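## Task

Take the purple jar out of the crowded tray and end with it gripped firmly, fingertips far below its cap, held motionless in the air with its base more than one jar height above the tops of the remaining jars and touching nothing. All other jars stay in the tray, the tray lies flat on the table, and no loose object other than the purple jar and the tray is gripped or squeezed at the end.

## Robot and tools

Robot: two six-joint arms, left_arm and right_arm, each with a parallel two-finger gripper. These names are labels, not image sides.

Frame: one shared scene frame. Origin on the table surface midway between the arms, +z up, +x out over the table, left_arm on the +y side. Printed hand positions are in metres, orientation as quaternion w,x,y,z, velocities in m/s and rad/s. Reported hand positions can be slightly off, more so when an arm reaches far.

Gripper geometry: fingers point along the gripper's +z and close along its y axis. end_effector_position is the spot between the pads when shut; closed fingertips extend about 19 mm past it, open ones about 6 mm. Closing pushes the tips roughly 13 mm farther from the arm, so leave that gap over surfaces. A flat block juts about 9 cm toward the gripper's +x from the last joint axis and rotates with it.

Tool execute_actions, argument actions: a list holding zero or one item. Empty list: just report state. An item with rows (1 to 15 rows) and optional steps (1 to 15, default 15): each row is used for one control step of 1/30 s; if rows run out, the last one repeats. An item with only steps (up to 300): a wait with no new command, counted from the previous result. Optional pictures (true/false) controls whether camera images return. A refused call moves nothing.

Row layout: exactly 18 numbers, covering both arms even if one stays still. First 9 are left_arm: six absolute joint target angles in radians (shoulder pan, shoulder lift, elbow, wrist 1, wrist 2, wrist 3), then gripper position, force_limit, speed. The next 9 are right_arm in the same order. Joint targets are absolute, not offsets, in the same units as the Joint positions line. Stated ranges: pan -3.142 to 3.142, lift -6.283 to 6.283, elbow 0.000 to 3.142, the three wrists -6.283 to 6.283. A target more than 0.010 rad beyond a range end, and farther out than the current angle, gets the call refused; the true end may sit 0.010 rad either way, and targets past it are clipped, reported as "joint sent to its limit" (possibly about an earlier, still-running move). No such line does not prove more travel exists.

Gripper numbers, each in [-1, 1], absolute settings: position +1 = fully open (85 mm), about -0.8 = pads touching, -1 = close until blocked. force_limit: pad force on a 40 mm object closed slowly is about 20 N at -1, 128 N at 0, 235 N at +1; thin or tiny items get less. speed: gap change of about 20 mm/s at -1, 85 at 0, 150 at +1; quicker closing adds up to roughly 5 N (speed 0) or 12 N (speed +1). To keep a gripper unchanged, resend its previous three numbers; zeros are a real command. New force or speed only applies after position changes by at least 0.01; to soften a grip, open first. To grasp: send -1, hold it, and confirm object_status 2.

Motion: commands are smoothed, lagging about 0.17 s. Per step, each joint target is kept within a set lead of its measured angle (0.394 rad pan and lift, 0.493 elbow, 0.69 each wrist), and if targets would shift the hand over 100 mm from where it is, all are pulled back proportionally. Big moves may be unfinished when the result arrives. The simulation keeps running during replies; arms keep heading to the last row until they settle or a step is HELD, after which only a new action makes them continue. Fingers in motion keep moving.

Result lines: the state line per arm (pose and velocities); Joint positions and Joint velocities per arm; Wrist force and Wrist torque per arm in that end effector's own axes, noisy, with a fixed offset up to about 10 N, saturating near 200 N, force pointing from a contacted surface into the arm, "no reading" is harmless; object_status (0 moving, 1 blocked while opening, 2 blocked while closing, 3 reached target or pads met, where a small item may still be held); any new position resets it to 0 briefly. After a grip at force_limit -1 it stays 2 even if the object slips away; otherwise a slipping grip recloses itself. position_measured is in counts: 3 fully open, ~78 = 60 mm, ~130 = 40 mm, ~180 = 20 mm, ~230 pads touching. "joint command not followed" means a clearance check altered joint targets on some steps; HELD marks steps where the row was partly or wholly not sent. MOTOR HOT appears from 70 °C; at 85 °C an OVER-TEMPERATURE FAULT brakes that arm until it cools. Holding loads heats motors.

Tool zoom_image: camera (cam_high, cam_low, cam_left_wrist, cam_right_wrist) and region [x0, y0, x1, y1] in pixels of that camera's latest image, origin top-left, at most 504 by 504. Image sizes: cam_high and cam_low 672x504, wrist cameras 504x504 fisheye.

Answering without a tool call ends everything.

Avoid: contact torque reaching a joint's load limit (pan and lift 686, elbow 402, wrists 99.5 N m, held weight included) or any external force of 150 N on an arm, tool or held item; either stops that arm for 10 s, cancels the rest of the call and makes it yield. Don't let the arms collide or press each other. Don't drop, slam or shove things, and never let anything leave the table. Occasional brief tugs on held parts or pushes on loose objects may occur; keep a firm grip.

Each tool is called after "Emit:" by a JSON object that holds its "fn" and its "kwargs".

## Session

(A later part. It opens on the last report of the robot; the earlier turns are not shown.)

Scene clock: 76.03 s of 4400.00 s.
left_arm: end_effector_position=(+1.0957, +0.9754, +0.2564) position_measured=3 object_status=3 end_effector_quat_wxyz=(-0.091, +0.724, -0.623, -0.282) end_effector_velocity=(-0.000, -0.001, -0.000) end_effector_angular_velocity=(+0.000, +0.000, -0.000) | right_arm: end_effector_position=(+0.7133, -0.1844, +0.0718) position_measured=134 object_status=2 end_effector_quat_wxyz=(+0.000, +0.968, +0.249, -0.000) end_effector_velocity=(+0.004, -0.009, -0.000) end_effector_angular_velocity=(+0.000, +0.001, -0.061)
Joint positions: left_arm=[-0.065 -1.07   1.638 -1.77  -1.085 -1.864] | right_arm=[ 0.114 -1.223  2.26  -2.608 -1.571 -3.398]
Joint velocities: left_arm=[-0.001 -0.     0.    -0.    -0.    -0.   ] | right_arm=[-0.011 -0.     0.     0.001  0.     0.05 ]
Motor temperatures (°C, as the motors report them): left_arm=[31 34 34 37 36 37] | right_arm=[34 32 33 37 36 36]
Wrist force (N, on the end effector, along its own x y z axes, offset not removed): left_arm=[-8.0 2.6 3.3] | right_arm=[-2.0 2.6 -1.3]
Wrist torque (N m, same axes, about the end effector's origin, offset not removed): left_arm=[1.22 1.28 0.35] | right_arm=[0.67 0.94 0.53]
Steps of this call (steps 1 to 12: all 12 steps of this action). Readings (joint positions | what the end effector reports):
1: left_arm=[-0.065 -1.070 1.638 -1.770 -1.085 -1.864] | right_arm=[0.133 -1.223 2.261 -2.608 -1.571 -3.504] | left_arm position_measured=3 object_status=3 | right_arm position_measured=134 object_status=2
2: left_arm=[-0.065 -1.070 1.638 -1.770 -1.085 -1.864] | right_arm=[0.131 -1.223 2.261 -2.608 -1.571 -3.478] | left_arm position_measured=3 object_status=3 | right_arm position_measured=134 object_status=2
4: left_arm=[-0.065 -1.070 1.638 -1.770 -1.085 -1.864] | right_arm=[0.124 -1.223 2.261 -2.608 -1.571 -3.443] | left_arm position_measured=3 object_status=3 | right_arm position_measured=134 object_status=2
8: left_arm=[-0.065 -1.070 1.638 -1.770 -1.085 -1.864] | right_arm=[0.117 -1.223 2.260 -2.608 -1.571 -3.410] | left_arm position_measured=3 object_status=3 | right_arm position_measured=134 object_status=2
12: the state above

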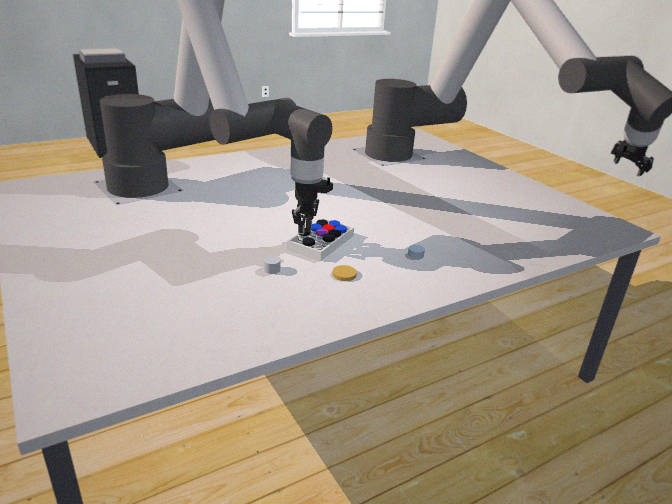

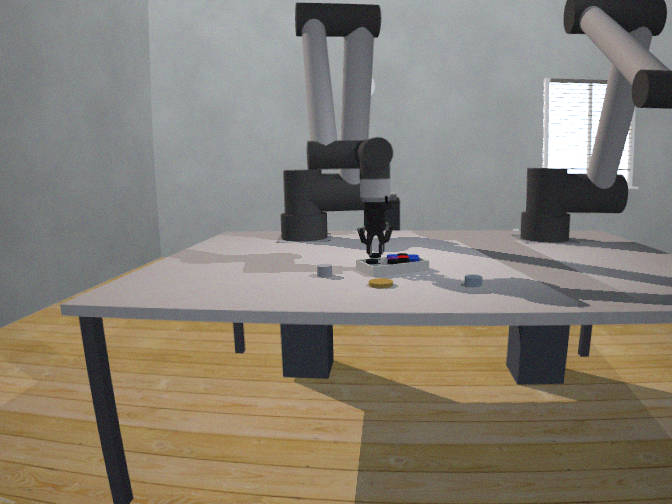

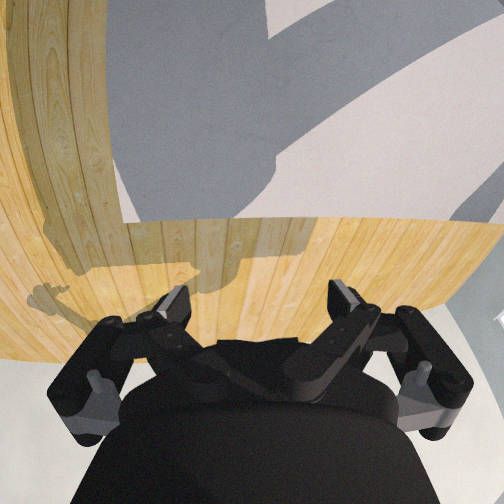

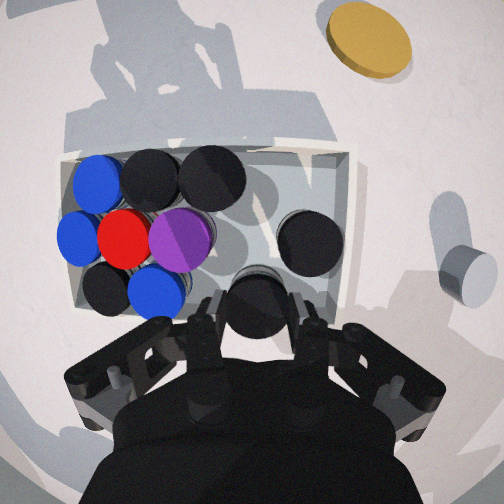

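Emit:
{"fn": "execute_actions", "kwargs": {"actions": [{"rows":[[-0.065,-1.07,1.638,-1.77,-1.085,-1.864,1,0,0,0.1005,-1.2063,2.2636,-2.6281,-1.5708,-3.4035,-1,-0.8,-0.5]]}], "pictures": false}}

Emit:
{"fn": "execute_actions", "kwargs": {"actions": [{"rows":[[-0.065,-1.07,1.638,-1.77,-1.085,-1.864,1,0,0,0.1005,-1.2063,2.2636,-2.6281,-1.5708,-3.4035,0.09,-0.8,0]],"steps":7}], "pictures": false}}

Emit:
{"fn": "execute_actions", "kwargs": {"actions": [{"rows":[[-0.065,-1.07,1.638,-1.77,-1.085,-1.864,1,0,0,0.1005,-1.2284,2.2574,-2.5998,-1.5708,-3.4035,0.09,-0.8,0]],"steps":10}], "pictures": false}}

Emit:
{"fn": "execute_actions", "kwargs": {"actions": [{"rows":[[-0.065,-1.07,1.638,-1.77,-1.085,-1.864,1,0,0,0.1591,-1.1674,2.1589,-2.5623,-1.5708,-2.2977,0.09,-0.8,0]]}], "pictures": false}}

Emit:
{"fn": "execute_actions", "kwargs": {"actions": [{"steps":16}]}}

Emit:
{"fn": "zoom_image", "kwargs": {"camera": "cam_right_wrist", "region": [170, 200, 350, 370]}}

Scene clock: 88.53 s of 4400.00 s.
left_arm: end_effector_position=(+1.0957, +0.9754, +0.2564) position_measured=3 object_status=3 end_effector_quat_wxyz=(-0.091, +0.724, -0.623, -0.282) end_effector_velocity=(-0.001, -0.000, -0.000) end_effector_angular_velocity=(+0.001, +0.001, -0.000) | right_arm: end_effector_position=(+0.7193, -0.1938, +0.0600) position_measured=134 object_status=2 end_effector_quat_wxyz=(+0.000, +0.969, +0.246, +0.000) end_effector_velocity=(+0.001, -0.002, -0.004) end_effector_angular_velocity=(-0.000, +0.000, -0.000)
Joint positions: left_arm=[-0.065 -1.07   1.638 -1.77  -1.085 -1.864] | right_arm=[ 0.101 -1.207  2.263 -2.627 -1.571 -3.403]
Joint velocities: left_arm=[-0.    -0.     0.001  0.001  0.    -0.   ] | right_arm=[-0.003  0.005  0.001 -0.005 -0.    -0.003]
Motor temperatures (°C, as the motors report them): left_arm=[31 34 34 37 36 37] | right_arm=[34 32 33 37 36 36]
Wrist force (N, on the end effector, along its own x y z axes, offset not removed): left_arm=[-9.7 4.9 0.8] | right_arm=[0.2 1.5 5.8]
Wrist torque (N m, same axes, about the end effector's origin, offset not removed): left_arm=[1.62 1.58 0.32] | right_arm=[0.40 0.35 0.56]
Steps of this call (steps 1 to 15: the robot went on to your last target; steps 16 to 90: nothing new was sent; then 9.00 s passed at rest; steps 91 to 105: all 15 steps of this action). Readings (joint positions | what the end effector reports):
91: left_arm=[-0.065 -1.070 1.638 -1.770 -1.085 -1.864] | right_arm=[0.112 -1.223 2.260 -2.608 -1.571 -3.392] | left_arm position_measured=3 object_status=3 | right_arm position_measured=134 object_status=2
92: left_arm=[-0.065 -1.070 1.638 -1.770 -1.085 -1.864] | right_arm=[0.112 -1.222 2.261 -2.609 -1.571 -3.392] | left_arm position_measured=3 object_status=3 | right_arm position_measured=134 object_status=2
94: left_arm=[-0.065 -1.070 1.638 -1.770 -1.085 -1.864] | right_arm=[0.108 -1.217 2.262 -2.616 -1.571 -3.396] | left_arm position_measured=3 object_status=3 | right_arm position_measured=134 object_status=2
98: left_arm=[-0.065 -1.070 1.638 -1.770 -1.085 -1.864] | right_arm=[0.103 -1.210 2.263 -2.624 -1.571 -3.401] | left_arm position_measured=3 object_status=3 | right_arm position_measured=134 object_status=2
105: the state above

Scene clock: 88.77 s of 4400.00 s.
left_arm: end_effector_position=(+1.0957, +0.9754, +0.2564) position_measured=3 object_status=3 end_effector_quat_wxyz=(-0.091, +0.724, -0.623, -0.282) end_effector_velocity=(-0.001, +0.001, +0.000) end_effector_angular_velocity=(-0.000, +0.001, +0.000) | right_arm: end_effector_position=(+0.7195, -0.1941, +0.0596) position_measured=119 object_status=0 end_effector_quat_wxyz=(+0.000, +0.969, +0.246, +0.000) end_effector_velocity=(+0.000, +0.000, -0.001) end_effector_angular_velocity=(+0.003, +0.000, -0.002)
Joint positions: left_arm=[-0.065 -1.07   1.638 -1.77  -1.085 -1.864] | right_arm=[ 0.101 -1.206  2.264 -2.628 -1.571 -3.403]
Joint velocities: left_arm=[ 0.001 -0.     0.     0.001  0.     0.001] | right_arm=[-0.001  0.001  0.    -0.002  0.003  0.001]
Motor temperatures (°C, as the motors report them): left_arm=[31 34 34 37 36 37] | right_arm=[34 32 33 37 36 36]
Wrist force (N, on the end effector, along its own x y z axes, offset not removed): left_arm=[-14.2 -2.0 3.0] | right_arm=[1.1 0.5 3.7]
Wrist torque (N m, same axes, about the end effector's origin, offset not removed): left_arm=[0.29 2.32 0.35] | right_arm=[0.14 0.28 0.53]
Steps of this call (steps 1 to 7: all 7 steps of this action). Readings (joint positions | what the end effector reports):
1: left_arm=[-0.065 -1.070 1.638 -1.770 -1.085 -1.864] | right_arm=[0.101 -1.207 2.263 -2.628 -1.571 -3.403] | left_arm position_measured=3 object_status=3 | right_arm position_measured=134 object_status=0
2: left_arm=[-0.065 -1.070 1.638 -1.770 -1.085 -1.864] | right_arm=[0.101 -1.207 2.263 -2.628 -1.571 -3.403] | left_arm position_measured=3 object_status=3 | right_arm position_measured=134 object_status=0
4: left_arm=[-0.065 -1.070 1.638 -1.770 -1.085 -1.864] | right_arm=[0.101 -1.207 2.264 -2.628 -1.571 -3.403] | left_arm position_measured=3 object_status=3 | right_arm position_measured=127 object_status=0
7: the state above

Scene clock: 89.10 s of 4400.00 s.
left_arm: end_effector_position=(+1.0957, +0.9754, +0.2564) position_measured=3 object_status=3 end_effector_quat_wxyz=(-0.091, +0.724, -0.623, -0.282) end_effector_velocity=(+0.000, +0.000, +0.000) end_effector_angular_velocity=(+0.000, -0.001, +0.001) | right_arm: end_effector_position=(+0.7194, -0.1942, +0.0742) position_measured=118 object_status=3 end_effector_quat_wxyz=(-0.000, +0.969, +0.246, -0.000) end_effector_velocity=(-0.000, -0.000, +0.017) end_effector_angular_velocity=(-0.001, +0.000, +0.001)
Joint positions: left_arm=[-0.065 -1.07   1.638 -1.77  -1.085 -1.864] | right_arm=[ 0.101 -1.226  2.258 -2.603 -1.571 -3.403]
Joint velocities: left_arm=[ 0.     0.    -0.001 -0.    -0.    -0.   ] | right_arm=[-0.    -0.022 -0.006  0.028 -0.001 -0.001]
Motor temperatures (°C, as the motors report them): left_arm=[31 34 34 37 36 37] | right_arm=[34 32 33 37 36 36]
Wrist force (N, on the end effector, along its own x y z axes, offset not removed): left_arm=[-6.8 6.2 -1.4] | right_arm=[0.8 2.1 0.9]
Wrist torque (N m, same axes, about the end effector's origin, offset not removed): left_arm=[1.99 1.05 0.42] | right_arm=[0.49 0.37 0.63]
Steps of this call (steps 1 to 10: all 10 steps of this action). Readings (joint positions | what the end effector reports):
1: left_arm=[-0.065 -1.070 1.638 -1.770 -1.085 -1.864] | right_arm=[0.101 -1.206 2.264 -2.628 -1.571 -3.403] | left_arm position_measured=3 object_status=3 | right_arm position_measured=118 object_status=0
2: left_arm=[-0.065 -1.070 1.638 -1.770 -1.085 -1.864] | right_arm=[0.101 -1.208 2.263 -2.626 -1.571 -3.403] | left_arm position_measured=3 object_status=3 | right_arm position_measured=118 object_status=0
4: left_arm=[-0.065 -1.070 1.638 -1.770 -1.085 -1.864] | right_arm=[0.101 -1.215 2.261 -2.617 -1.571 -3.403] | left_arm position_measured=3 object_status=3 | right_arm position_measured=118 object_status=0
8: left_arm=[-0.065 -1.070 1.638 -1.770 -1.085 -1.864] | right_arm=[0.101 -1.224 2.259 -2.606 -1.571 -3.403] | left_arm position_measured=3 object_status=3 | right_arm position_measured=118 object_status=0
10: the state above

Scene clock: 89.60 s of 4400.00 s.
left_arm: end_effector_position=(+1.0957, +0.9754, +0.2564) position_measured=3 object_status=3 end_effector_quat_wxyz=(-0.091, +0.724, -0.623, -0.282) end_effector_velocity=(-0.001, -0.000, -0.000) end_effector_angular_velocity=(+0.000, +0.000, +0.000) | right_arm: end_effector_position=(+0.7628, -0.1323, +0.0719) position_measured=118 object_status=3 end_effector_quat_wxyz=(+0.000, +0.984, -0.179, -0.000) end_effector_velocity=(+0.014, +0.020, +0.000) end_effector_angular_velocity=(+0.002, -0.003, -1.494)
Joint positions: left_arm=[-0.065 -1.07   1.638 -1.77  -1.085 -1.864] | right_arm=[ 0.157 -1.17   2.163 -2.564 -1.571 -2.491]
Joint velocities: left_arm=[-0.    -0.     0.001 -0.    -0.    -0.001] | right_arm=[ 0.016  0.017 -0.03   0.01   0.002  1.511]
Motor temperatures (°C, as the motors report them): left_arm=[31 34 34 37 36 37] | right_arm=[34 32 33 37 36 36]
Wrist force (N, on the end effector, along its own x y z axes, offset not removed): left_arm=[-4.5 5.3 2.8] | right_arm=[1.1 0.8 5.1]
Wrist torque (N m, same axes, about the end effector's origin, offset not removed): left_arm=[1.77 0.71 0.32] | right_arm=[0.28 0.22 0.67]
Steps of this call (steps 1 to 15: all 15 steps of this action). Readings (joint positions | what the end effector reports):
1: left_arm=[-0.065 -1.070 1.638 -1.770 -1.085 -1.864] | right_arm=[0.101 -1.226 2.258 -2.603 -1.571 -3.403] | left_arm position_measured=3 object_status=3 | right_arm position_measured=118 object_status=3
2: left_arm=[-0.065 -1.070 1.638 -1.770 -1.085 -1.864] | right_arm=[0.103 -1.224 2.256 -2.600 -1.571 -3.401] | left_arm position_measured=3 object_status=3 | right_arm position_measured=118 object_status=3
4: left_arm=[-0.065 -1.070 1.638 -1.770 -1.085 -1.864] | right_arm=[0.122 -1.206 2.227 -2.587 -1.571 -3.356] | left_arm position_measured=3 object_status=3 | right_arm position_measured=118 object_status=3
8: left_arm=[-0.065 -1.070 1.638 -1.770 -1.085 -1.864] | right_arm=[0.146 -1.181 2.182 -2.571 -1.571 -3.084] | left_arm position_measured=3 object_status=3 | right_arm position_measured=118 object_status=3
15: the state above

Scene clock: 90.13 s of 4400.00 s.
left_arm: end_effector_position=(+1.0957, +0.9754, +0.2564) position_measured=3 object_status=3 end_effector_quat_wxyz=(-0.091, +0.724, -0.623, -0.282) end_effector_velocity=(+0.001, +0.000, +0.000) end_effector_angular_velocity=(-0.000, -0.001, +0.001) | right_arm: end_effector_position=(+0.7645, -0.1298, +0.0718) position_measured=118 object_status=3 end_effector_quat_wxyz=(+0.000, +0.963, -0.271, +0.000) end_effector_velocity=(+0.001, +0.002, +0.001) end_effector_angular_velocity=(+0.003, -0.001, -0.021)
Joint positions: left_arm=[-0.065 -1.07   1.638 -1.77  -1.085 -1.864] | right_arm=[ 0.159 -1.167  2.159 -2.562 -1.571 -2.301]
Joint velocities: left_arm=[ 0.     0.    -0.001 -0.    -0.    -0.   ] | right_arm=[ 0.001  0.    -0.001 -0.002  0.003  0.022]
Motor temperatures (°C, as the motors report them): left_arm=[31 34 34 37 36 37] | right_arm=[34 32 33 37 36 36]
Wrist force (N, on the end effector, along its own x y z axes, offset not removed): left_arm=[-8.1 2.9 5.5] | right_arm=[1.1 5.0 -0.2]
Wrist torque (N m, same axes, about the end effector's origin, offset not removed): left_arm=[1.32 1.28 0.26] | right_arm=[0.98 0.25 0.59]
Steps of this call (steps 1 to 16: the robot went on to your last target). Readings (joint positions | what the end effector reports):
1: left_arm=[-0.065 -1.070 1.638 -1.770 -1.085 -1.864] | right_arm=[0.157 -1.169 2.162 -2.563 -1.571 -2.446] | left_arm position_measured=3 object_status=3 | right_arm position_measured=118 object_status=3
2: left_arm=[-0.065 -1.070 1.638 -1.770 -1.085 -1.864] | right_arm=[0.158 -1.169 2.161 -2.563 -1.571 -2.412] | left_arm position_measured=3 object_status=3 | right_arm position_measured=118 object_status=3
4: left_arm=[-0.065 -1.070 1.638 -1.770 -1.085 -1.864] | right_arm=[0.158 -1.168 2.160 -2.563 -1.571 -2.365] | left_arm position_measured=3 object_status=3 | right_arm position_measured=118 object_status=3
8: left_arm=[-0.065 -1.070 1.638 -1.770 -1.085 -1.864] | right_arm=[0.159 -1.168 2.159 -2.562 -1.571 -2.321] | left_arm position_measured=3 object_status=3 | right_arm position_measured=118 object_status=3
16: the state above

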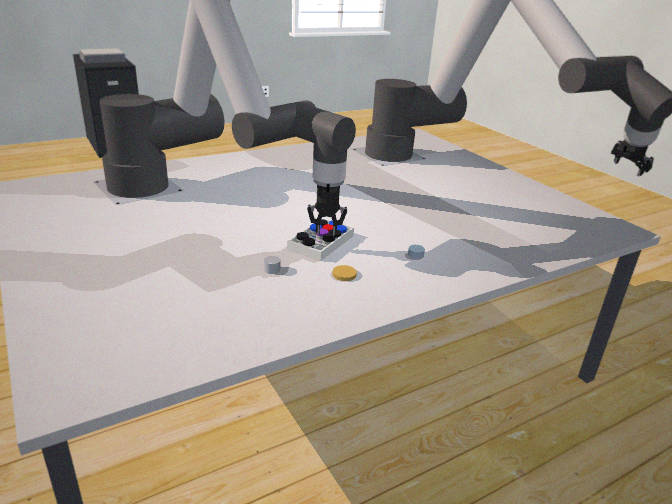

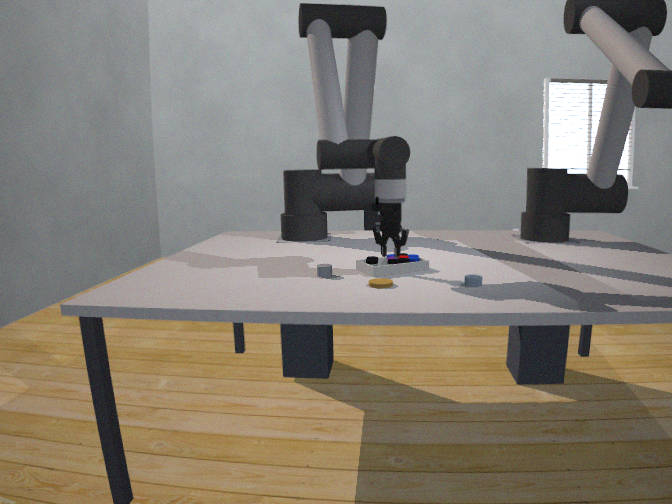

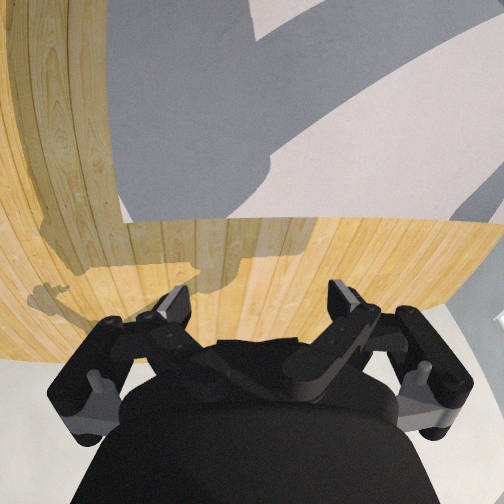

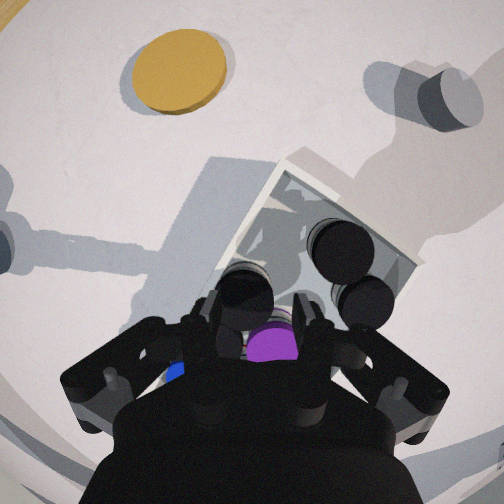

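Region (170, 200, 350, 370) of cam_right_wrist's 504x504 image, scaled by 2.800, with more detail than that image has.

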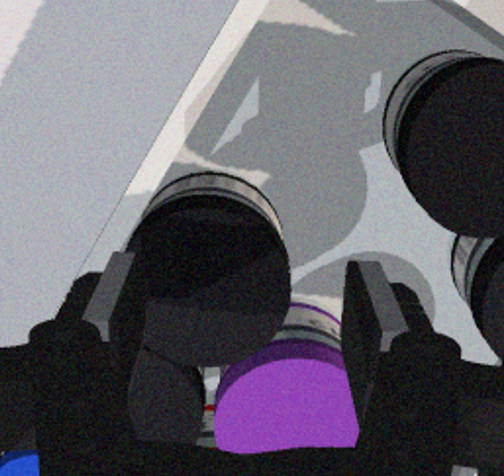

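Emit:
{"fn": "execute_actions", "kwargs": {"actions": []}}

Scene clock: 101.37 s of 4400.00 s.
left_arm: end_effector_position=(+1.0957, +0.9754, +0.2564) position_measured=3 object_status=3 end_effector_quat_wxyz=(-0.091, +0.724, -0.623, -0.282) end_effector_velocity=(+0.001, +0.000, +0.000) end_effector_angular_velocity=(+0.000, -0.001, +0.000) | right_arm: end_effector_position=(+0.7645, -0.1298, +0.0718) position_measured=118 object_status=3 end_effector_quat_wxyz=(+0.000, +0.962, -0.272, +0.000) end_effector_velocity=(-0.000, -0.000, -0.000) end_effector_angular_velocity=(+0.000, +0.001, +0.000)
Joint positions: left_arm=[-0.065 -1.07   1.638 -1.77  -1.085 -1.864] | right_arm=[ 0.159 -1.167  2.159 -2.562 -1.571 -2.298]
Joint velocities: left_arm=[ 0.     0.    -0.001  0.     0.    -0.   ] | right_arm=[-0.    -0.    -0.     0.001  0.    -0.   ]
Motor temperatures (°C, as the motors report them): left_arm=[31 34 34 37 36 37] | right_arm=[34 32 33 37 36 36]
Wrist force (N, on the end effector, along its own x y z axes, offset not removed): left_arm=[-9.9 4.8 4.6] | right_arm=[1.3 2.0 2.7]
Wrist torque (N m, same axes, about the end effector's origin, offset not removed): left_arm=[1.73 1.62 0.46] | right_arm=[0.49 0.31 0.49]
Steps of this call (steps 1 to 15: the robot went on to your last target; steps 16 to 90: nothing new was sent; then 8.23 s passed at rest). Readings (joint positions | what the end effector reports):
1: left_arm=[-0.065 -1.070 1.638 -1.770 -1.085 -1.864] | right_arm=[0.159 -1.167 2.159 -2.562 -1.571 -2.300] | left_arm position_measured=3 object_status=3 | right_arm position_measured=118 object_status=3
2: left_arm=[-0.065 -1.070 1.638 -1.770 -1.085 -1.864] | right_arm=[0.159 -1.167 2.159 -2.562 -1.571 -2.299] | left_arm position_measured=3 object_status=3 | right_arm position_measured=118 object_status=3
4: left_arm=[-0.065 -1.070 1.638 -1.770 -1.085 -1.864] | right_arm=[0.159 -1.167 2.159 -2.562 -1.571 -2.299] | left_arm position_measured=3 object_status=3 | right_arm position_measured=118 object_status=3
8: left_arm=[-0.065 -1.070 1.638 -1.770 -1.085 -1.864] | right_arm=[0.159 -1.167 2.159 -2.562 -1.571 -2.298] | left_arm position_measured=3 object_status=3 | right_arm position_measured=118 object_status=3
90: the state above
All arms were judged still, so your last target was given up. Only a new action makes them travel on or press farther. Fingers that are still opening or closing keep moving.

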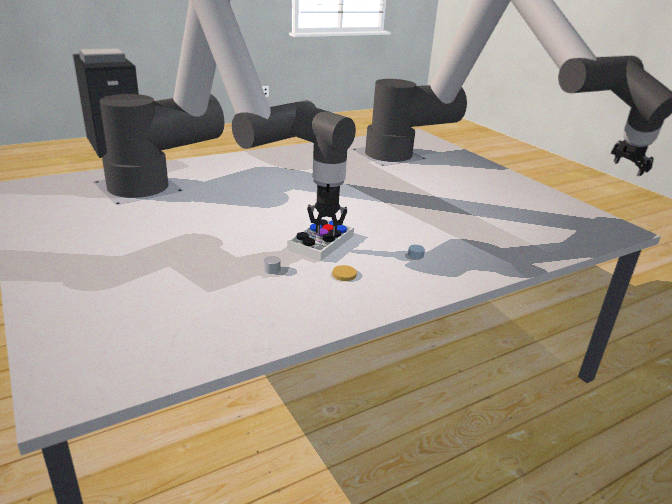

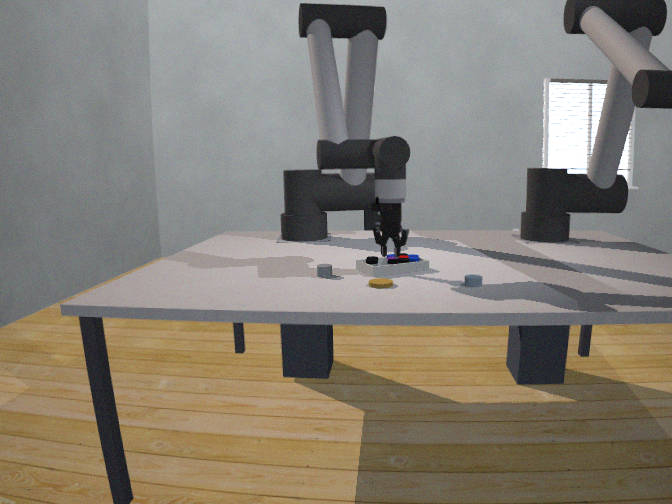

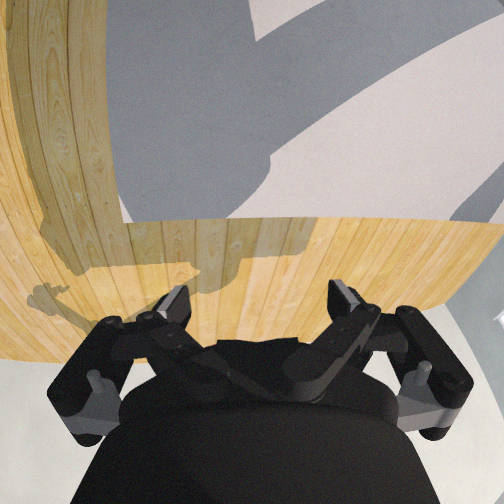

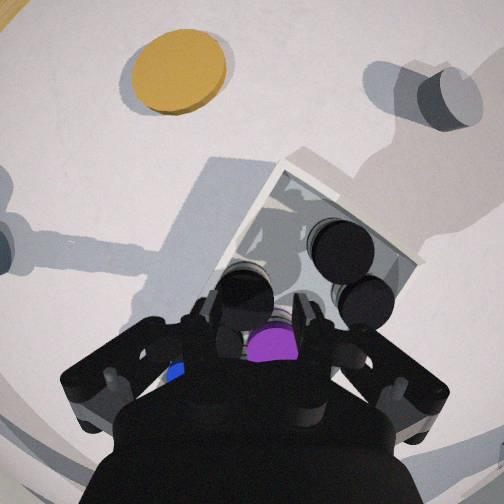

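Emit:
{"fn": "execute_actions", "kwargs": {"actions": [{"rows":[[-0.065,-1.07,1.638,-1.77,-1.085,-1.864,1,0,0,0.1629,-1.1601,2.1451,-2.5558,-1.5708,-2.2939,0.09,-0.8,0]],"steps":15}]}}

Emit:
{"fn": "zoom_image", "kwargs": {"camera": "cam_right_wrist", "region": [170,200,350,370]}}

Scene clock: 106.00 s of 4400.00 s.
left_arm: end_effector_position=(+1.0957, +0.9754, +0.2564) position_measured=3 object_status=3 end_effector_quat_wxyz=(-0.091, +0.724, -0.623, -0.282) end_effector_velocity=(+0.001, +0.000, +0.002) end_effector_angular_velocity=(+0.000, -0.003, +0.001) | right_arm: end_effector_position=(+0.7718, -0.1241, +0.0719) position_measured=118 object_status=3 end_effector_quat_wxyz=(+0.000, +0.962, -0.272, +0.000) end_effector_velocity=(+0.003, +0.001, +0.001) end_effector_angular_velocity=(-0.001, -0.000, -0.000)
Joint positions: left_arm=[-0.065 -1.07   1.638 -1.77  -1.085 -1.864] | right_arm=[ 0.163 -1.16   2.146 -2.556 -1.571 -2.294]
Joint velocities: left_arm=[ 0.    -0.001 -0.002 -0.     0.    -0.001] | right_arm=[ 0.001  0.002 -0.005  0.003 -0.001  0.001]
Motor temperatures (°C, as the motors report them): left_arm=[31 34 34 37 36 37] | right_arm=[34 32 33 37 36 36]
Wrist force (N, on the end effector, along its own x y z axes, offset not removed): left_arm=[-10.6 4.3 5.7] | right_arm=[1.9 0.8 0.5]
Wrist torque (N m, same axes, about the end effector's origin, offset not removed): left_arm=[1.48 1.79 0.42] | right_arm=[0.26 0.13 0.56]
Steps of this call (steps 1 to 90: nothing new was sent; then 1.13 s passed at rest; steps 91 to 105: all 15 steps of this action). Readings (joint positions | what the end effector reports):
91: left_arm=[-0.065 -1.070 1.638 -1.770 -1.085 -1.864] | right_arm=[0.159 -1.167 2.159 -2.562 -1.571 -2.298] | left_arm position_measured=3 object_status=3 | right_arm position_measured=118 object_status=3
92: left_arm=[-0.065 -1.070 1.638 -1.770 -1.085 -1.864] | right_arm=[0.159 -1.167 2.158 -2.562 -1.571 -2.297] | left_arm position_measured=3 object_status=3 | right_arm position_measured=118 object_status=3
94: left_arm=[-0.065 -1.070 1.638 -1.770 -1.085 -1.864] | right_arm=[0.161 -1.164 2.153 -2.560 -1.571 -2.296] | left_arm position_measured=3 object_status=3 | right_arm position_measured=118 object_status=3
98: left_arm=[-0.065 -1.070 1.638 -1.770 -1.085 -1.864] | right_arm=[0.162 -1.162 2.148 -2.557 -1.571 -2.295] | left_arm position_measured=3 object_status=3 | right_arm position_measured=118 object_status=3
105: the state above

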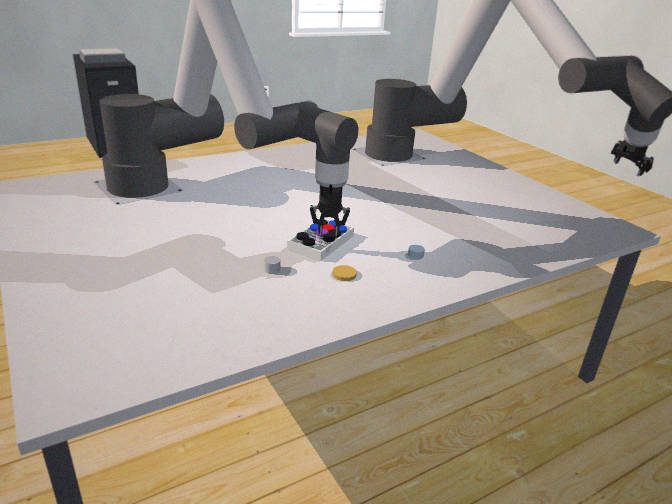

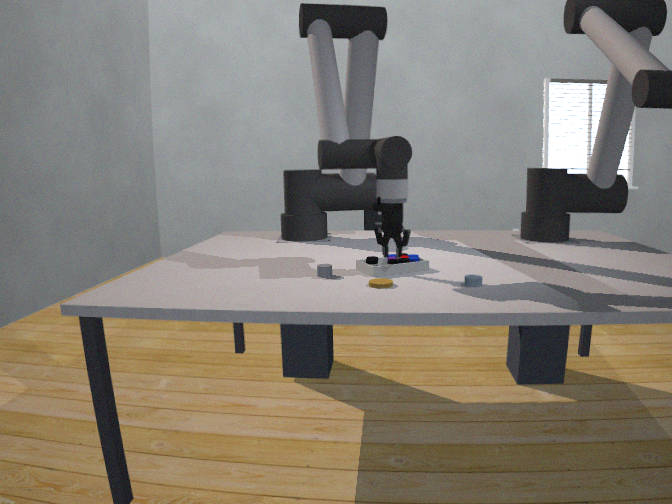

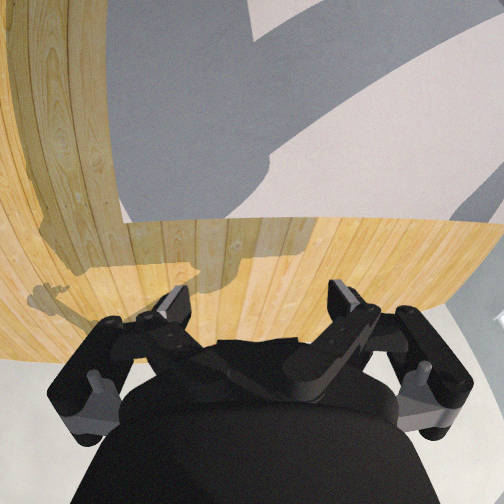

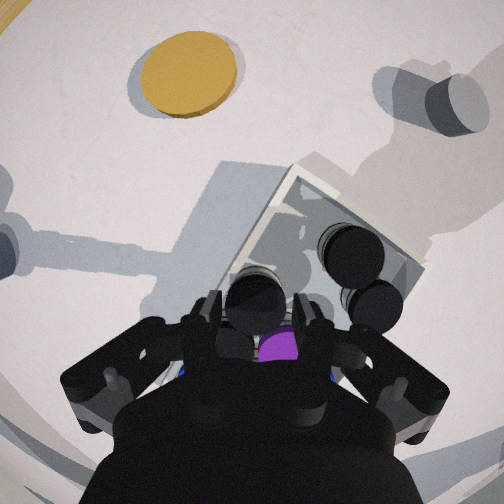

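Region (170, 200, 350, 370) of cam_right_wrist's 504x504 image, scaled by 2.800, with more detail than that image has.

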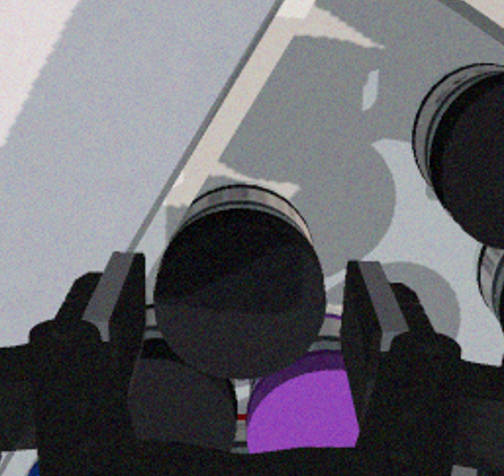

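Emit:
{"fn": "execute_actions", "kwargs": {"actions": [{"rows":[[-0.065,-1.07,1.638,-1.77,-1.085,-1.864,1,0,0,0.162,-1.1587,2.1424,-2.5545,-1.5708,-2.2948,0.09,-0.8,0],[-0.065,-1.07,1.638,-1.77,-1.085,-1.864,1,0,0,0.162,-1.1587,2.1424,-2.5545,-1.5708,-2.2948,0.09,-0.8,0],[-0.065,-1.07,1.638,-1.77,-1.085,-1.864,1,0,0,0.162,-1.154,2.1437,-2.5605,-1.5708,-2.2948,0.09,-0.8,0],[-0.065,-1.07,1.638,-1.77,-1.085,-1.864,1,0,0,0.162,-1.149,2.1451,-2.5669,-1.5708,-2.2948,0.09,-0.8,0],[-0.065,-1.07,1.638,-1.77,-1.085,-1.864,1,0,0,0.162,-1.1436,2.1467,-2.5739,-1.5708,-2.2948,0.09,-0.8,0]],"steps":15}], "pictures": false}}

Emit:
{"fn": "execute_actions", "kwargs": {"actions": [{"rows":[[-0.065,-1.07,1.638,-1.77,-1.085,-1.864,1,0,0,0.162,-1.1436,2.1467,-2.5739,-1.5708,-2.2948,-1,-0.8,-0.5]],"steps":13}]}}

Scene clock: 113.40 s of 4400.00 s.
left_arm: end_effector_position=(+1.0957, +0.9754, +0.2564) position_measured=3 object_status=3 end_effector_quat_wxyz=(-0.091, +0.724, -0.623, -0.282) end_effector_velocity=(+0.001, -0.001, +0.001) end_effector_angular_velocity=(+0.000, -0.001, -0.002) | right_arm: end_effector_position=(+0.7743, -0.1240, +0.0600) position_measured=118 object_status=3 end_effector_quat_wxyz=(-0.000, +0.962, -0.272, +0.000) end_effector_velocity=(-0.000, -0.000, -0.008) end_effector_angular_velocity=(+0.001, +0.000, -0.001)
Joint positions: left_arm=[-0.065 -1.07   1.638 -1.77  -1.085 -1.864] | right_arm=[ 0.162 -1.145  2.146 -2.572 -1.571 -2.295]
Joint velocities: left_arm=[-0.001 -0.    -0.001  0.     0.     0.   ] | right_arm=[-0.001  0.009  0.003 -0.012  0.001  0.   ]
Motor temperatures (°C, as the motors report them): left_arm=[31 34 34 37 36 37] | right_arm=[34 32 33 37 36 36]
Wrist force (N, on the end effector, along its own x y z axes, offset not removed): left_arm=[-11.8 8.7 2.8] | right_arm=[1.0 0.4 -1.1]
Wrist torque (N m, same axes, about the end effector's origin, offset not removed): left_arm=[2.32 2.07 0.39] | right_arm=[0.22 0.32 0.50]
Steps of this call (steps 1 to 15: the robot went on to your last target; steps 16 to 90: nothing new was sent; then 3.90 s passed at rest; steps 91 to 105: all 15 steps of this action). Readings (joint positions | what the end effector reports):
91: left_arm=[-0.065 -1.070 1.638 -1.770 -1.085 -1.864] | right_arm=[0.163 -1.160 2.145 -2.556 -1.571 -2.294] | left_arm position_measured=3 object_status=3 | right_arm position_measured=118 object_status=3
92: left_arm=[-0.065 -1.070 1.638 -1.770 -1.085 -1.864] | right_arm=[0.163 -1.160 2.145 -2.556 -1.571 -2.294] | left_arm position_measured=3 object_status=3 | right_arm position_measured=118 object_status=3
94: left_arm=[-0.065 -1.070 1.638 -1.770 -1.085 -1.864] | right_arm=[0.163 -1.159 2.144 -2.556 -1.571 -2.294] | left_arm position_measured=3 object_status=3 | right_arm position_measured=118 object_status=3
98: left_arm=[-0.065 -1.070 1.638 -1.770 -1.085 -1.864] | right_arm=[0.162 -1.151 2.145 -2.565 -1.571 -2.295] | left_arm position_measured=3 object_status=3 | right_arm position_measured=118 object_status=3
105: the state above

Scene clock: 113.83 s of 4400.00 s.
left_arm: end_effector_position=(+1.0957, +0.9754, +0.2564) position_measured=3 object_status=3 end_effector_quat_wxyz=(-0.091, +0.724, -0.623, -0.282) end_effector_velocity=(-0.001, +0.002, +0.000) end_effector_angular_velocity=(-0.000, +0.000, +0.001) | right_arm: end_effector_position=(+0.7745, -0.1240, +0.0591) position_measured=137 object_status=2 end_effector_quat_wxyz=(-0.000, +0.962, -0.272, +0.000) end_effector_velocity=(-0.001, +0.000, -0.001) end_effector_angular_velocity=(+0.002, +0.002, +0.003)
Joint positions: left_arm=[-0.065 -1.07   1.638 -1.77  -1.085 -1.864] | right_arm=[ 0.162 -1.144  2.147 -2.574 -1.571 -2.295]
Joint velocities: left_arm=[ 0.002 -0.     0.    -0.     0.     0.001] | right_arm=[ 0.     0.     0.001 -0.     0.002 -0.003]
Motor temperatures (°C, as the motors report them): left_arm=[31 34 34 37 36 37] | right_arm=[34 32 33 37 36 36]
Wrist force (N, on the end effector, along its own x y z axes, offset not removed): left_arm=[-10.5 1.0 4.5] | right_arm=[6.9 6.3 -18.9]
Wrist torque (N m, same axes, about the end effector's origin, offset not removed): left_arm=[1.02 1.63 0.35] | right_arm=[0.63 -0.10 0.66]
Steps of this call (steps 1 to 13: all 13 steps of this action). Readings (joint positions | what the end effector reports):
1: left_arm=[-0.065 -1.070 1.638 -1.770 -1.085 -1.864] | right_arm=[0.162 -1.144 2.146 -2.573 -1.571 -2.295] | left_arm position_measured=3 object_status=3 | right_arm position_measured=118 object_status=0
2: left_arm=[-0.065 -1.070 1.638 -1.770 -1.085 -1.864] | right_arm=[0.162 -1.144 2.146 -2.573 -1.571 -2.295] | left_arm position_measured=3 object_status=3 | right_arm position_measured=118 object_status=0
4: left_arm=[-0.065 -1.070 1.638 -1.770 -1.085 -1.864] | right_arm=[0.162 -1.144 2.147 -2.573 -1.571 -2.295] | left_arm position_measured=3 object_status=3 | right_arm position_measured=122 object_status=0
8: left_arm=[-0.065 -1.070 1.638 -1.770 -1.085 -1.864] | right_arm=[0.162 -1.144 2.147 -2.574 -1.571 -2.295] | left_arm position_measured=3 object_status=3 | right_arm position_measured=137 object_status=0
13: the state above

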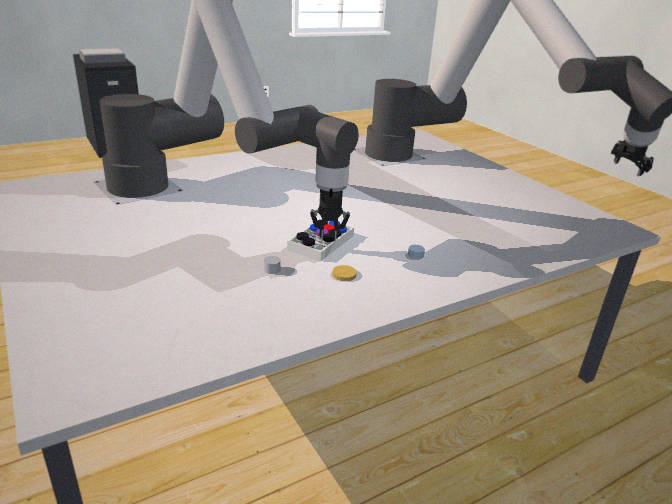

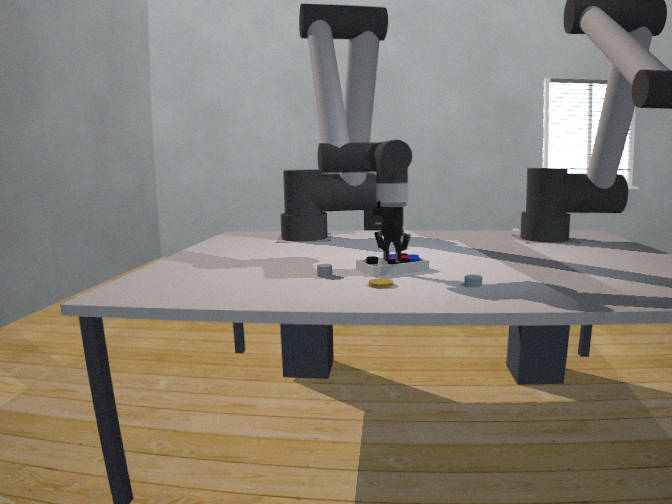

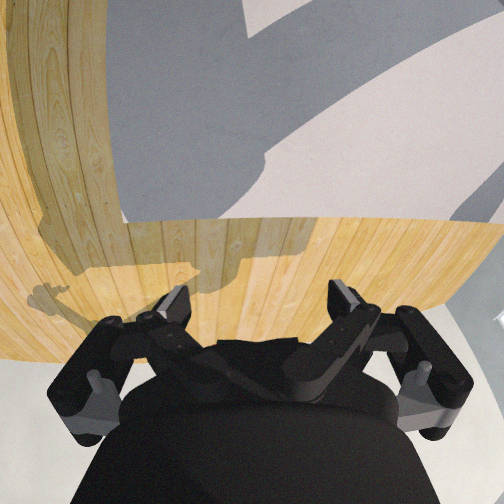

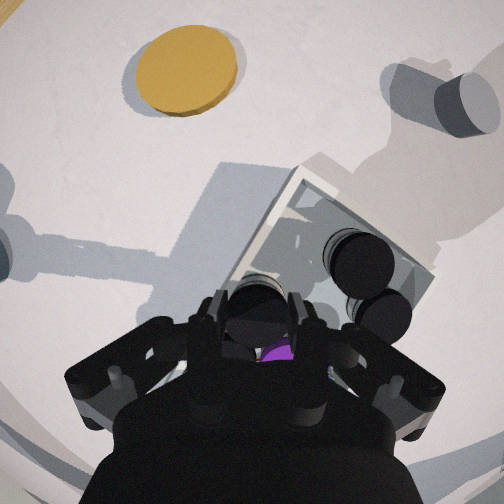

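Emit:
{"fn": "execute_actions", "kwargs": {"actions": [{"rows":[[-0.065,-1.07,1.638,-1.77,-1.085,-1.864,1,0,0,0.162,-1.149,2.1451,-2.5669,-1.5708,-2.2948,-1,-0.8,-0.5],[-0.065,-1.07,1.638,-1.77,-1.085,-1.864,1,0,0,0.162,-1.154,2.1437,-2.5605,-1.5708,-2.2948,-1,-0.8,-0.5],[-0.065,-1.07,1.638,-1.77,-1.085,-1.864,1,0,0,0.162,-1.1587,2.1424,-2.5545,-1.5708,-2.2948,-1,-0.8,-0.5],[-0.065,-1.07,1.638,-1.77,-1.085,-1.864,1,0,0,0.162,-1.1587,2.1424,-2.5545,-1.5708,-2.2948,-1,-0.8,-0.5],[-0.065,-1.07,1.638,-1.77,-1.085,-1.864,1,0,0,0.162,-1.1587,2.1424,-2.5545,-1.5708,-2.2948,-1,-0.8,-0.5],[-0.065,-1.07,1.638,-1.77,-1.085,-1.864,1,0,0,0.162,-1.1587,2.1424,-2.5545,-1.5708,-2.2948,-1,-0.8,-0.5],[-0.065,-1.07,1.638,-1.77,-1.085,-1.864,1,0,0,0.157,-1.1587,2.1424,-2.5545,-1.5708,-2.32,-1,-0.8,-0.5],[-0.065,-1.07,1.638,-1.77,-1.085,-1.864,1,0,0,0.152,-1.1587,2.1424,-2.5545,-1.5708,-2.38,-1,-0.8,-0.5],[-0.065,-1.07,1.638,-1.77,-1.085,-1.864,1,0,0,0.147,-1.1587,2.1424,-2.5545,-1.5708,-2.46,-1,-0.8,-0.5],[-0.065,-1.07,1.638,-1.77,-1.085,-1.864,1,0,0,0.142,-1.1587,2.1424,-2.5545,-1.5708,-2.56,-1,-0.8,-0.5],[-0.065,-1.07,1.638,-1.77,-1.085,-1.864,1,0,0,0.142,-1.1587,2.1424,-2.5545,-1.5708,-2.7,-1,-0.8,-0.5],[-0.065,-1.07,1.638,-1.77,-1.085,-1.864,1,0,0,0.142,-1.1587,2.1424,-2.5545,-1.5708,-2.85,-1,-0.8,-0.5],[-0.065,-1.07,1.638,-1.77,-1.085,-1.864,1,0,0,0.142,-1.1587,2.1424,-2.5545,-1.5708,-3.0,-1,-0.8,-0.5]],"steps":15}], "pictures": false}}

Emit:
{"fn": "execute_actions", "kwargs": {"actions": [{"rows":[[-0.065,-1.07,1.638,-1.77,-1.085,-1.864,1,0,0,0.134,-1.1587,2.1424,-2.5545,-1.5708,-3.37,-1,-0.8,-0.5]],"steps":15}], "pictures": false}}

Emit:
{"fn": "execute_actions", "kwargs": {"actions": [{"steps":12}]}}

Scene clock: 128.60 s of 4400.00 s.
left_arm: end_effector_position=(+1.0957, +0.9754, +0.2564) position_measured=3 object_status=3 end_effector_quat_wxyz=(-0.091, +0.724, -0.623, -0.282) end_effector_velocity=(-0.001, +0.001, -0.000) end_effector_angular_velocity=(+0.000, +0.000, +0.002) | right_arm: end_effector_position=(+0.7809, -0.1363, +0.0712) position_measured=137 object_status=2 end_effector_quat_wxyz=(+0.000, +0.989, -0.145, -0.000) end_effector_velocity=(+0.019, -0.033, +0.005) end_effector_angular_velocity=(-0.000, -0.002, +2.288)
Joint positions: left_arm=[-0.065 -1.07   1.638 -1.77  -1.085 -1.864] | right_arm=[ 0.147 -1.158  2.143 -2.555 -1.571 -2.57 ]
Joint velocities: left_arm=[ 0.001 -0.     0.001 -0.    -0.    -0.   ] | right_arm=[-0.04  -0.006 -0.002  0.006 -0.002 -2.328]
Motor temperatures (°C, as the motors report them): left_arm=[31 34 34 37 36 37] | right_arm=[34 32 33 37 36 36]
Wrist force (N, on the end effector, along its own x y z axes, offset not removed): left_arm=[-8.8 5.5 3.1] | right_arm=[2.1 4.9 1.2]
Wrist torque (N m, same axes, about the end effector's origin, offset not removed): left_arm=[1.85 1.30 0.21] | right_arm=[0.93 0.25 0.64]
Steps of this call (steps 1 to 15: the robot went on to your last target; steps 16 to 90: nothing new was sent; then 11.27 s passed at rest; steps 91 to 105: all 15 steps of this action). Readings (joint positions | what the end effector reports):
91: left_arm=[-0.065 -1.070 1.638 -1.770 -1.085 -1.864] | right_arm=[0.162 -1.144 2.147 -2.574 -1.571 -2.295] | left_arm position_measured=3 object_status=3 | right_arm position_measured=137 object_status=2
92: left_arm=[-0.065 -1.070 1.638 -1.770 -1.085 -1.864] | right_arm=[0.162 -1.144 2.147 -2.573 -1.571 -2.295] | left_arm position_measured=3 object_status=3 | right_arm position_measured=137 object_status=2
94: left_arm=[-0.065 -1.070 1.638 -1.770 -1.085 -1.864] | right_arm=[0.162 -1.147 2.146 -2.569 -1.571 -2.295] | left_arm position_measured=3 object_status=3 | right_arm position_measured=137 object_status=2
98: left_arm=[-0.065 -1.070 1.638 -1.770 -1.085 -1.864] | right_arm=[0.162 -1.154 2.144 -2.560 -1.571 -2.296] | left_arm position_measured=3 object_status=3 | right_arm position_measured=137 object_status=2
105: the state above

Scene clock: 129.10 s of 4400.00 s.
left_arm: end_effector_position=(+1.0957, +0.9754, +0.2564) position_measured=3 object_status=3 end_effector_quat_wxyz=(-0.091, +0.724, -0.623, -0.282) end_effector_velocity=(+0.000, -0.000, +0.000) end_effector_angular_velocity=(+0.000, -0.001, +0.000) | right_arm: end_effector_position=(+0.7866, -0.1466, +0.0719) position_measured=137 object_status=2 end_effector_quat_wxyz=(+0.000, +0.973, +0.232, -0.000) end_effector_velocity=(+0.001, -0.002, +0.000) end_effector_angular_velocity=(-0.000, +0.000, +0.212)
Joint positions: left_arm=[-0.065 -1.07   1.638 -1.77  -1.085 -1.864] | right_arm=[ 0.134 -1.159  2.142 -2.555 -1.571 -3.342]
Joint velocities: left_arm=[-0.    -0.    -0.    -0.     0.    -0.001] | right_arm=[-0.003 -0.    -0.     0.001 -0.    -0.215]
Motor temperatures (°C, as the motors report them): left_arm=[31 34 34 37 36 37] | right_arm=[34 32 33 37 36 36]
Wrist force (N, on the end effector, along its own x y z axes, offset not removed): left_arm=[-11.7 6.1 8.0] | right_arm=[-0.2 2.1 1.5]
Wrist torque (N m, same axes, about the end effector's origin, offset not removed): left_arm=[1.93 1.96 0.41] | right_arm=[0.48 0.60 0.64]
Steps of this call (steps 1 to 15: all 15 steps of this action). Readings (joint positions | what the end effector reports):
1: left_arm=[-0.065 -1.070 1.638 -1.770 -1.085 -1.864] | right_arm=[0.146 -1.158 2.143 -2.555 -1.571 -2.650] | left_arm position_measured=3 object_status=3 | right_arm position_measured=137 object_status=2
2: left_arm=[-0.065 -1.070 1.638 -1.770 -1.085 -1.864] | right_arm=[0.144 -1.158 2.143 -2.555 -1.571 -2.729] | left_arm position_measured=3 object_status=3 | right_arm position_measured=137 object_status=2
4: left_arm=[-0.065 -1.070 1.638 -1.770 -1.085 -1.864] | right_arm=[0.141 -1.158 2.143 -2.555 -1.571 -2.904] | left_arm position_measured=3 object_status=3 | right_arm position_measured=137 object_status=2
8: left_arm=[-0.065 -1.070 1.638 -1.770 -1.085 -1.864] | right_arm=[0.136 -1.159 2.142 -2.555 -1.571 -3.197] | left_arm position_measured=3 object_status=3 | right_arm position_measured=137 object_status=2
15: the state above

Scene clock: 129.50 s of 4400.00 s.
left_arm: end_effector_position=(+1.0957, +0.9754, +0.2564) position_measured=3 object_status=3 end_effector_quat_wxyz=(-0.091, +0.724, -0.623, -0.282) end_effector_velocity=(-0.002, +0.000, -0.002) end_effector_angular_velocity=(+0.000, +0.003, -0.000) | right_arm: end_effector_position=(+0.7868, -0.1469, +0.0720) position_measured=137 object_status=2 end_effector_quat_wxyz=(+0.000, +0.970, +0.245, -0.000) end_effector_velocity=(-0.001, -0.000, -0.001) end_effector_angular_velocity=(-0.001, +0.001, +0.009)
Joint positions: left_arm=[-0.065 -1.07   1.638 -1.77  -1.085 -1.864] | right_arm=[ 0.134 -1.159  2.142 -2.555 -1.571 -3.369]
Joint velocities: left_arm=[-0.     0.     0.003  0.     0.     0.   ] | right_arm=[-0.    -0.     0.001 -0.    -0.001 -0.009]
Motor temperatures (°C, as the motors report them): left_arm=[31 34 34 37 36 37] | right_arm=[34 32 33 37 36 36]
Wrist force (N, on the end effector, along its own x y z axes, offset not removed): left_arm=[-13.1 1.6 -0.5] | right_arm=[-1.2 0.6 2.8]
Wrist torque (N m, same axes, about the end effector's origin, offset not removed): left_arm=[1.00 2.18 0.33] | right_arm=[0.15 0.78 0.52]
Steps of this call (steps 1 to 12: the robot went on to your last target). Readings (joint positions | what the end effector reports):
1: left_arm=[-0.065 -1.070 1.638 -1.770 -1.085 -1.864] | right_arm=[0.134 -1.159 2.142 -2.555 -1.571 -3.349] | left_arm position_measured=3 object_status=3 | right_arm position_measured=137 object_status=2
2: left_arm=[-0.065 -1.070 1.638 -1.770 -1.085 -1.864] | right_arm=[0.134 -1.159 2.142 -2.555 -1.571 -3.354] | left_arm position_measured=3 object_status=3 | right_arm position_measured=137 object_status=2
4: left_arm=[-0.065 -1.070 1.638 -1.770 -1.085 -1.864] | right_arm=[0.134 -1.159 2.142 -2.555 -1.571 -3.360] | left_arm position_measured=3 object_status=3 | right_arm position_measured=137 object_status=2
8: left_arm=[-0.065 -1.070 1.638 -1.770 -1.085 -1.864] | right_arm=[0.134 -1.159 2.142 -2.555 -1.571 -3.367] | left_arm position_measured=3 object_status=3 | right_arm position_measured=137 object_status=2
12: the state above

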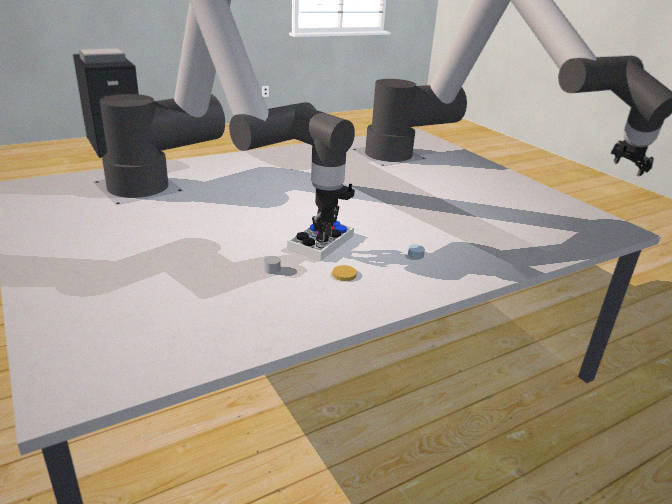

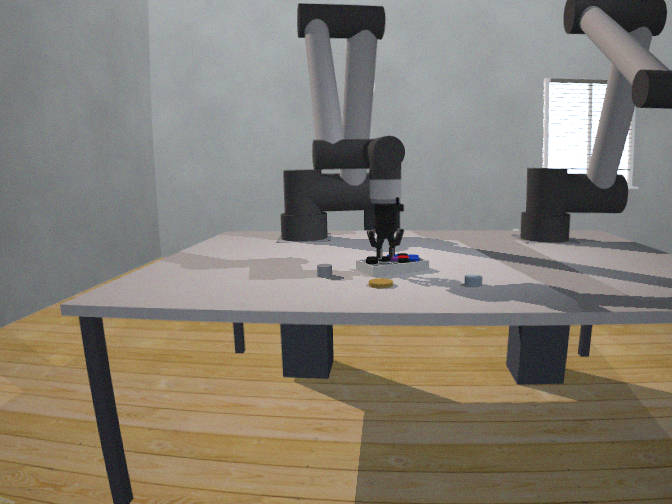

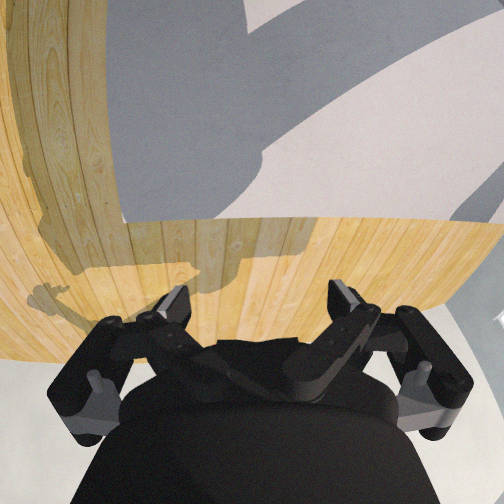

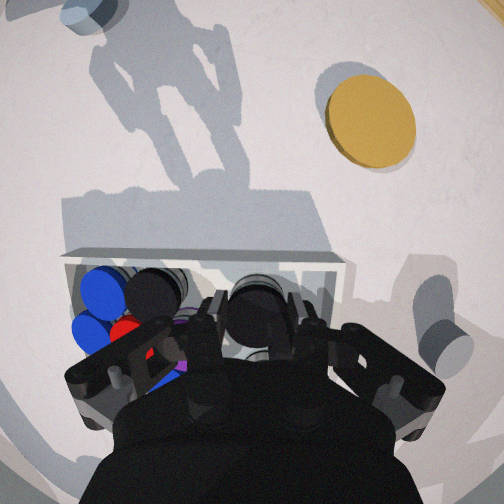

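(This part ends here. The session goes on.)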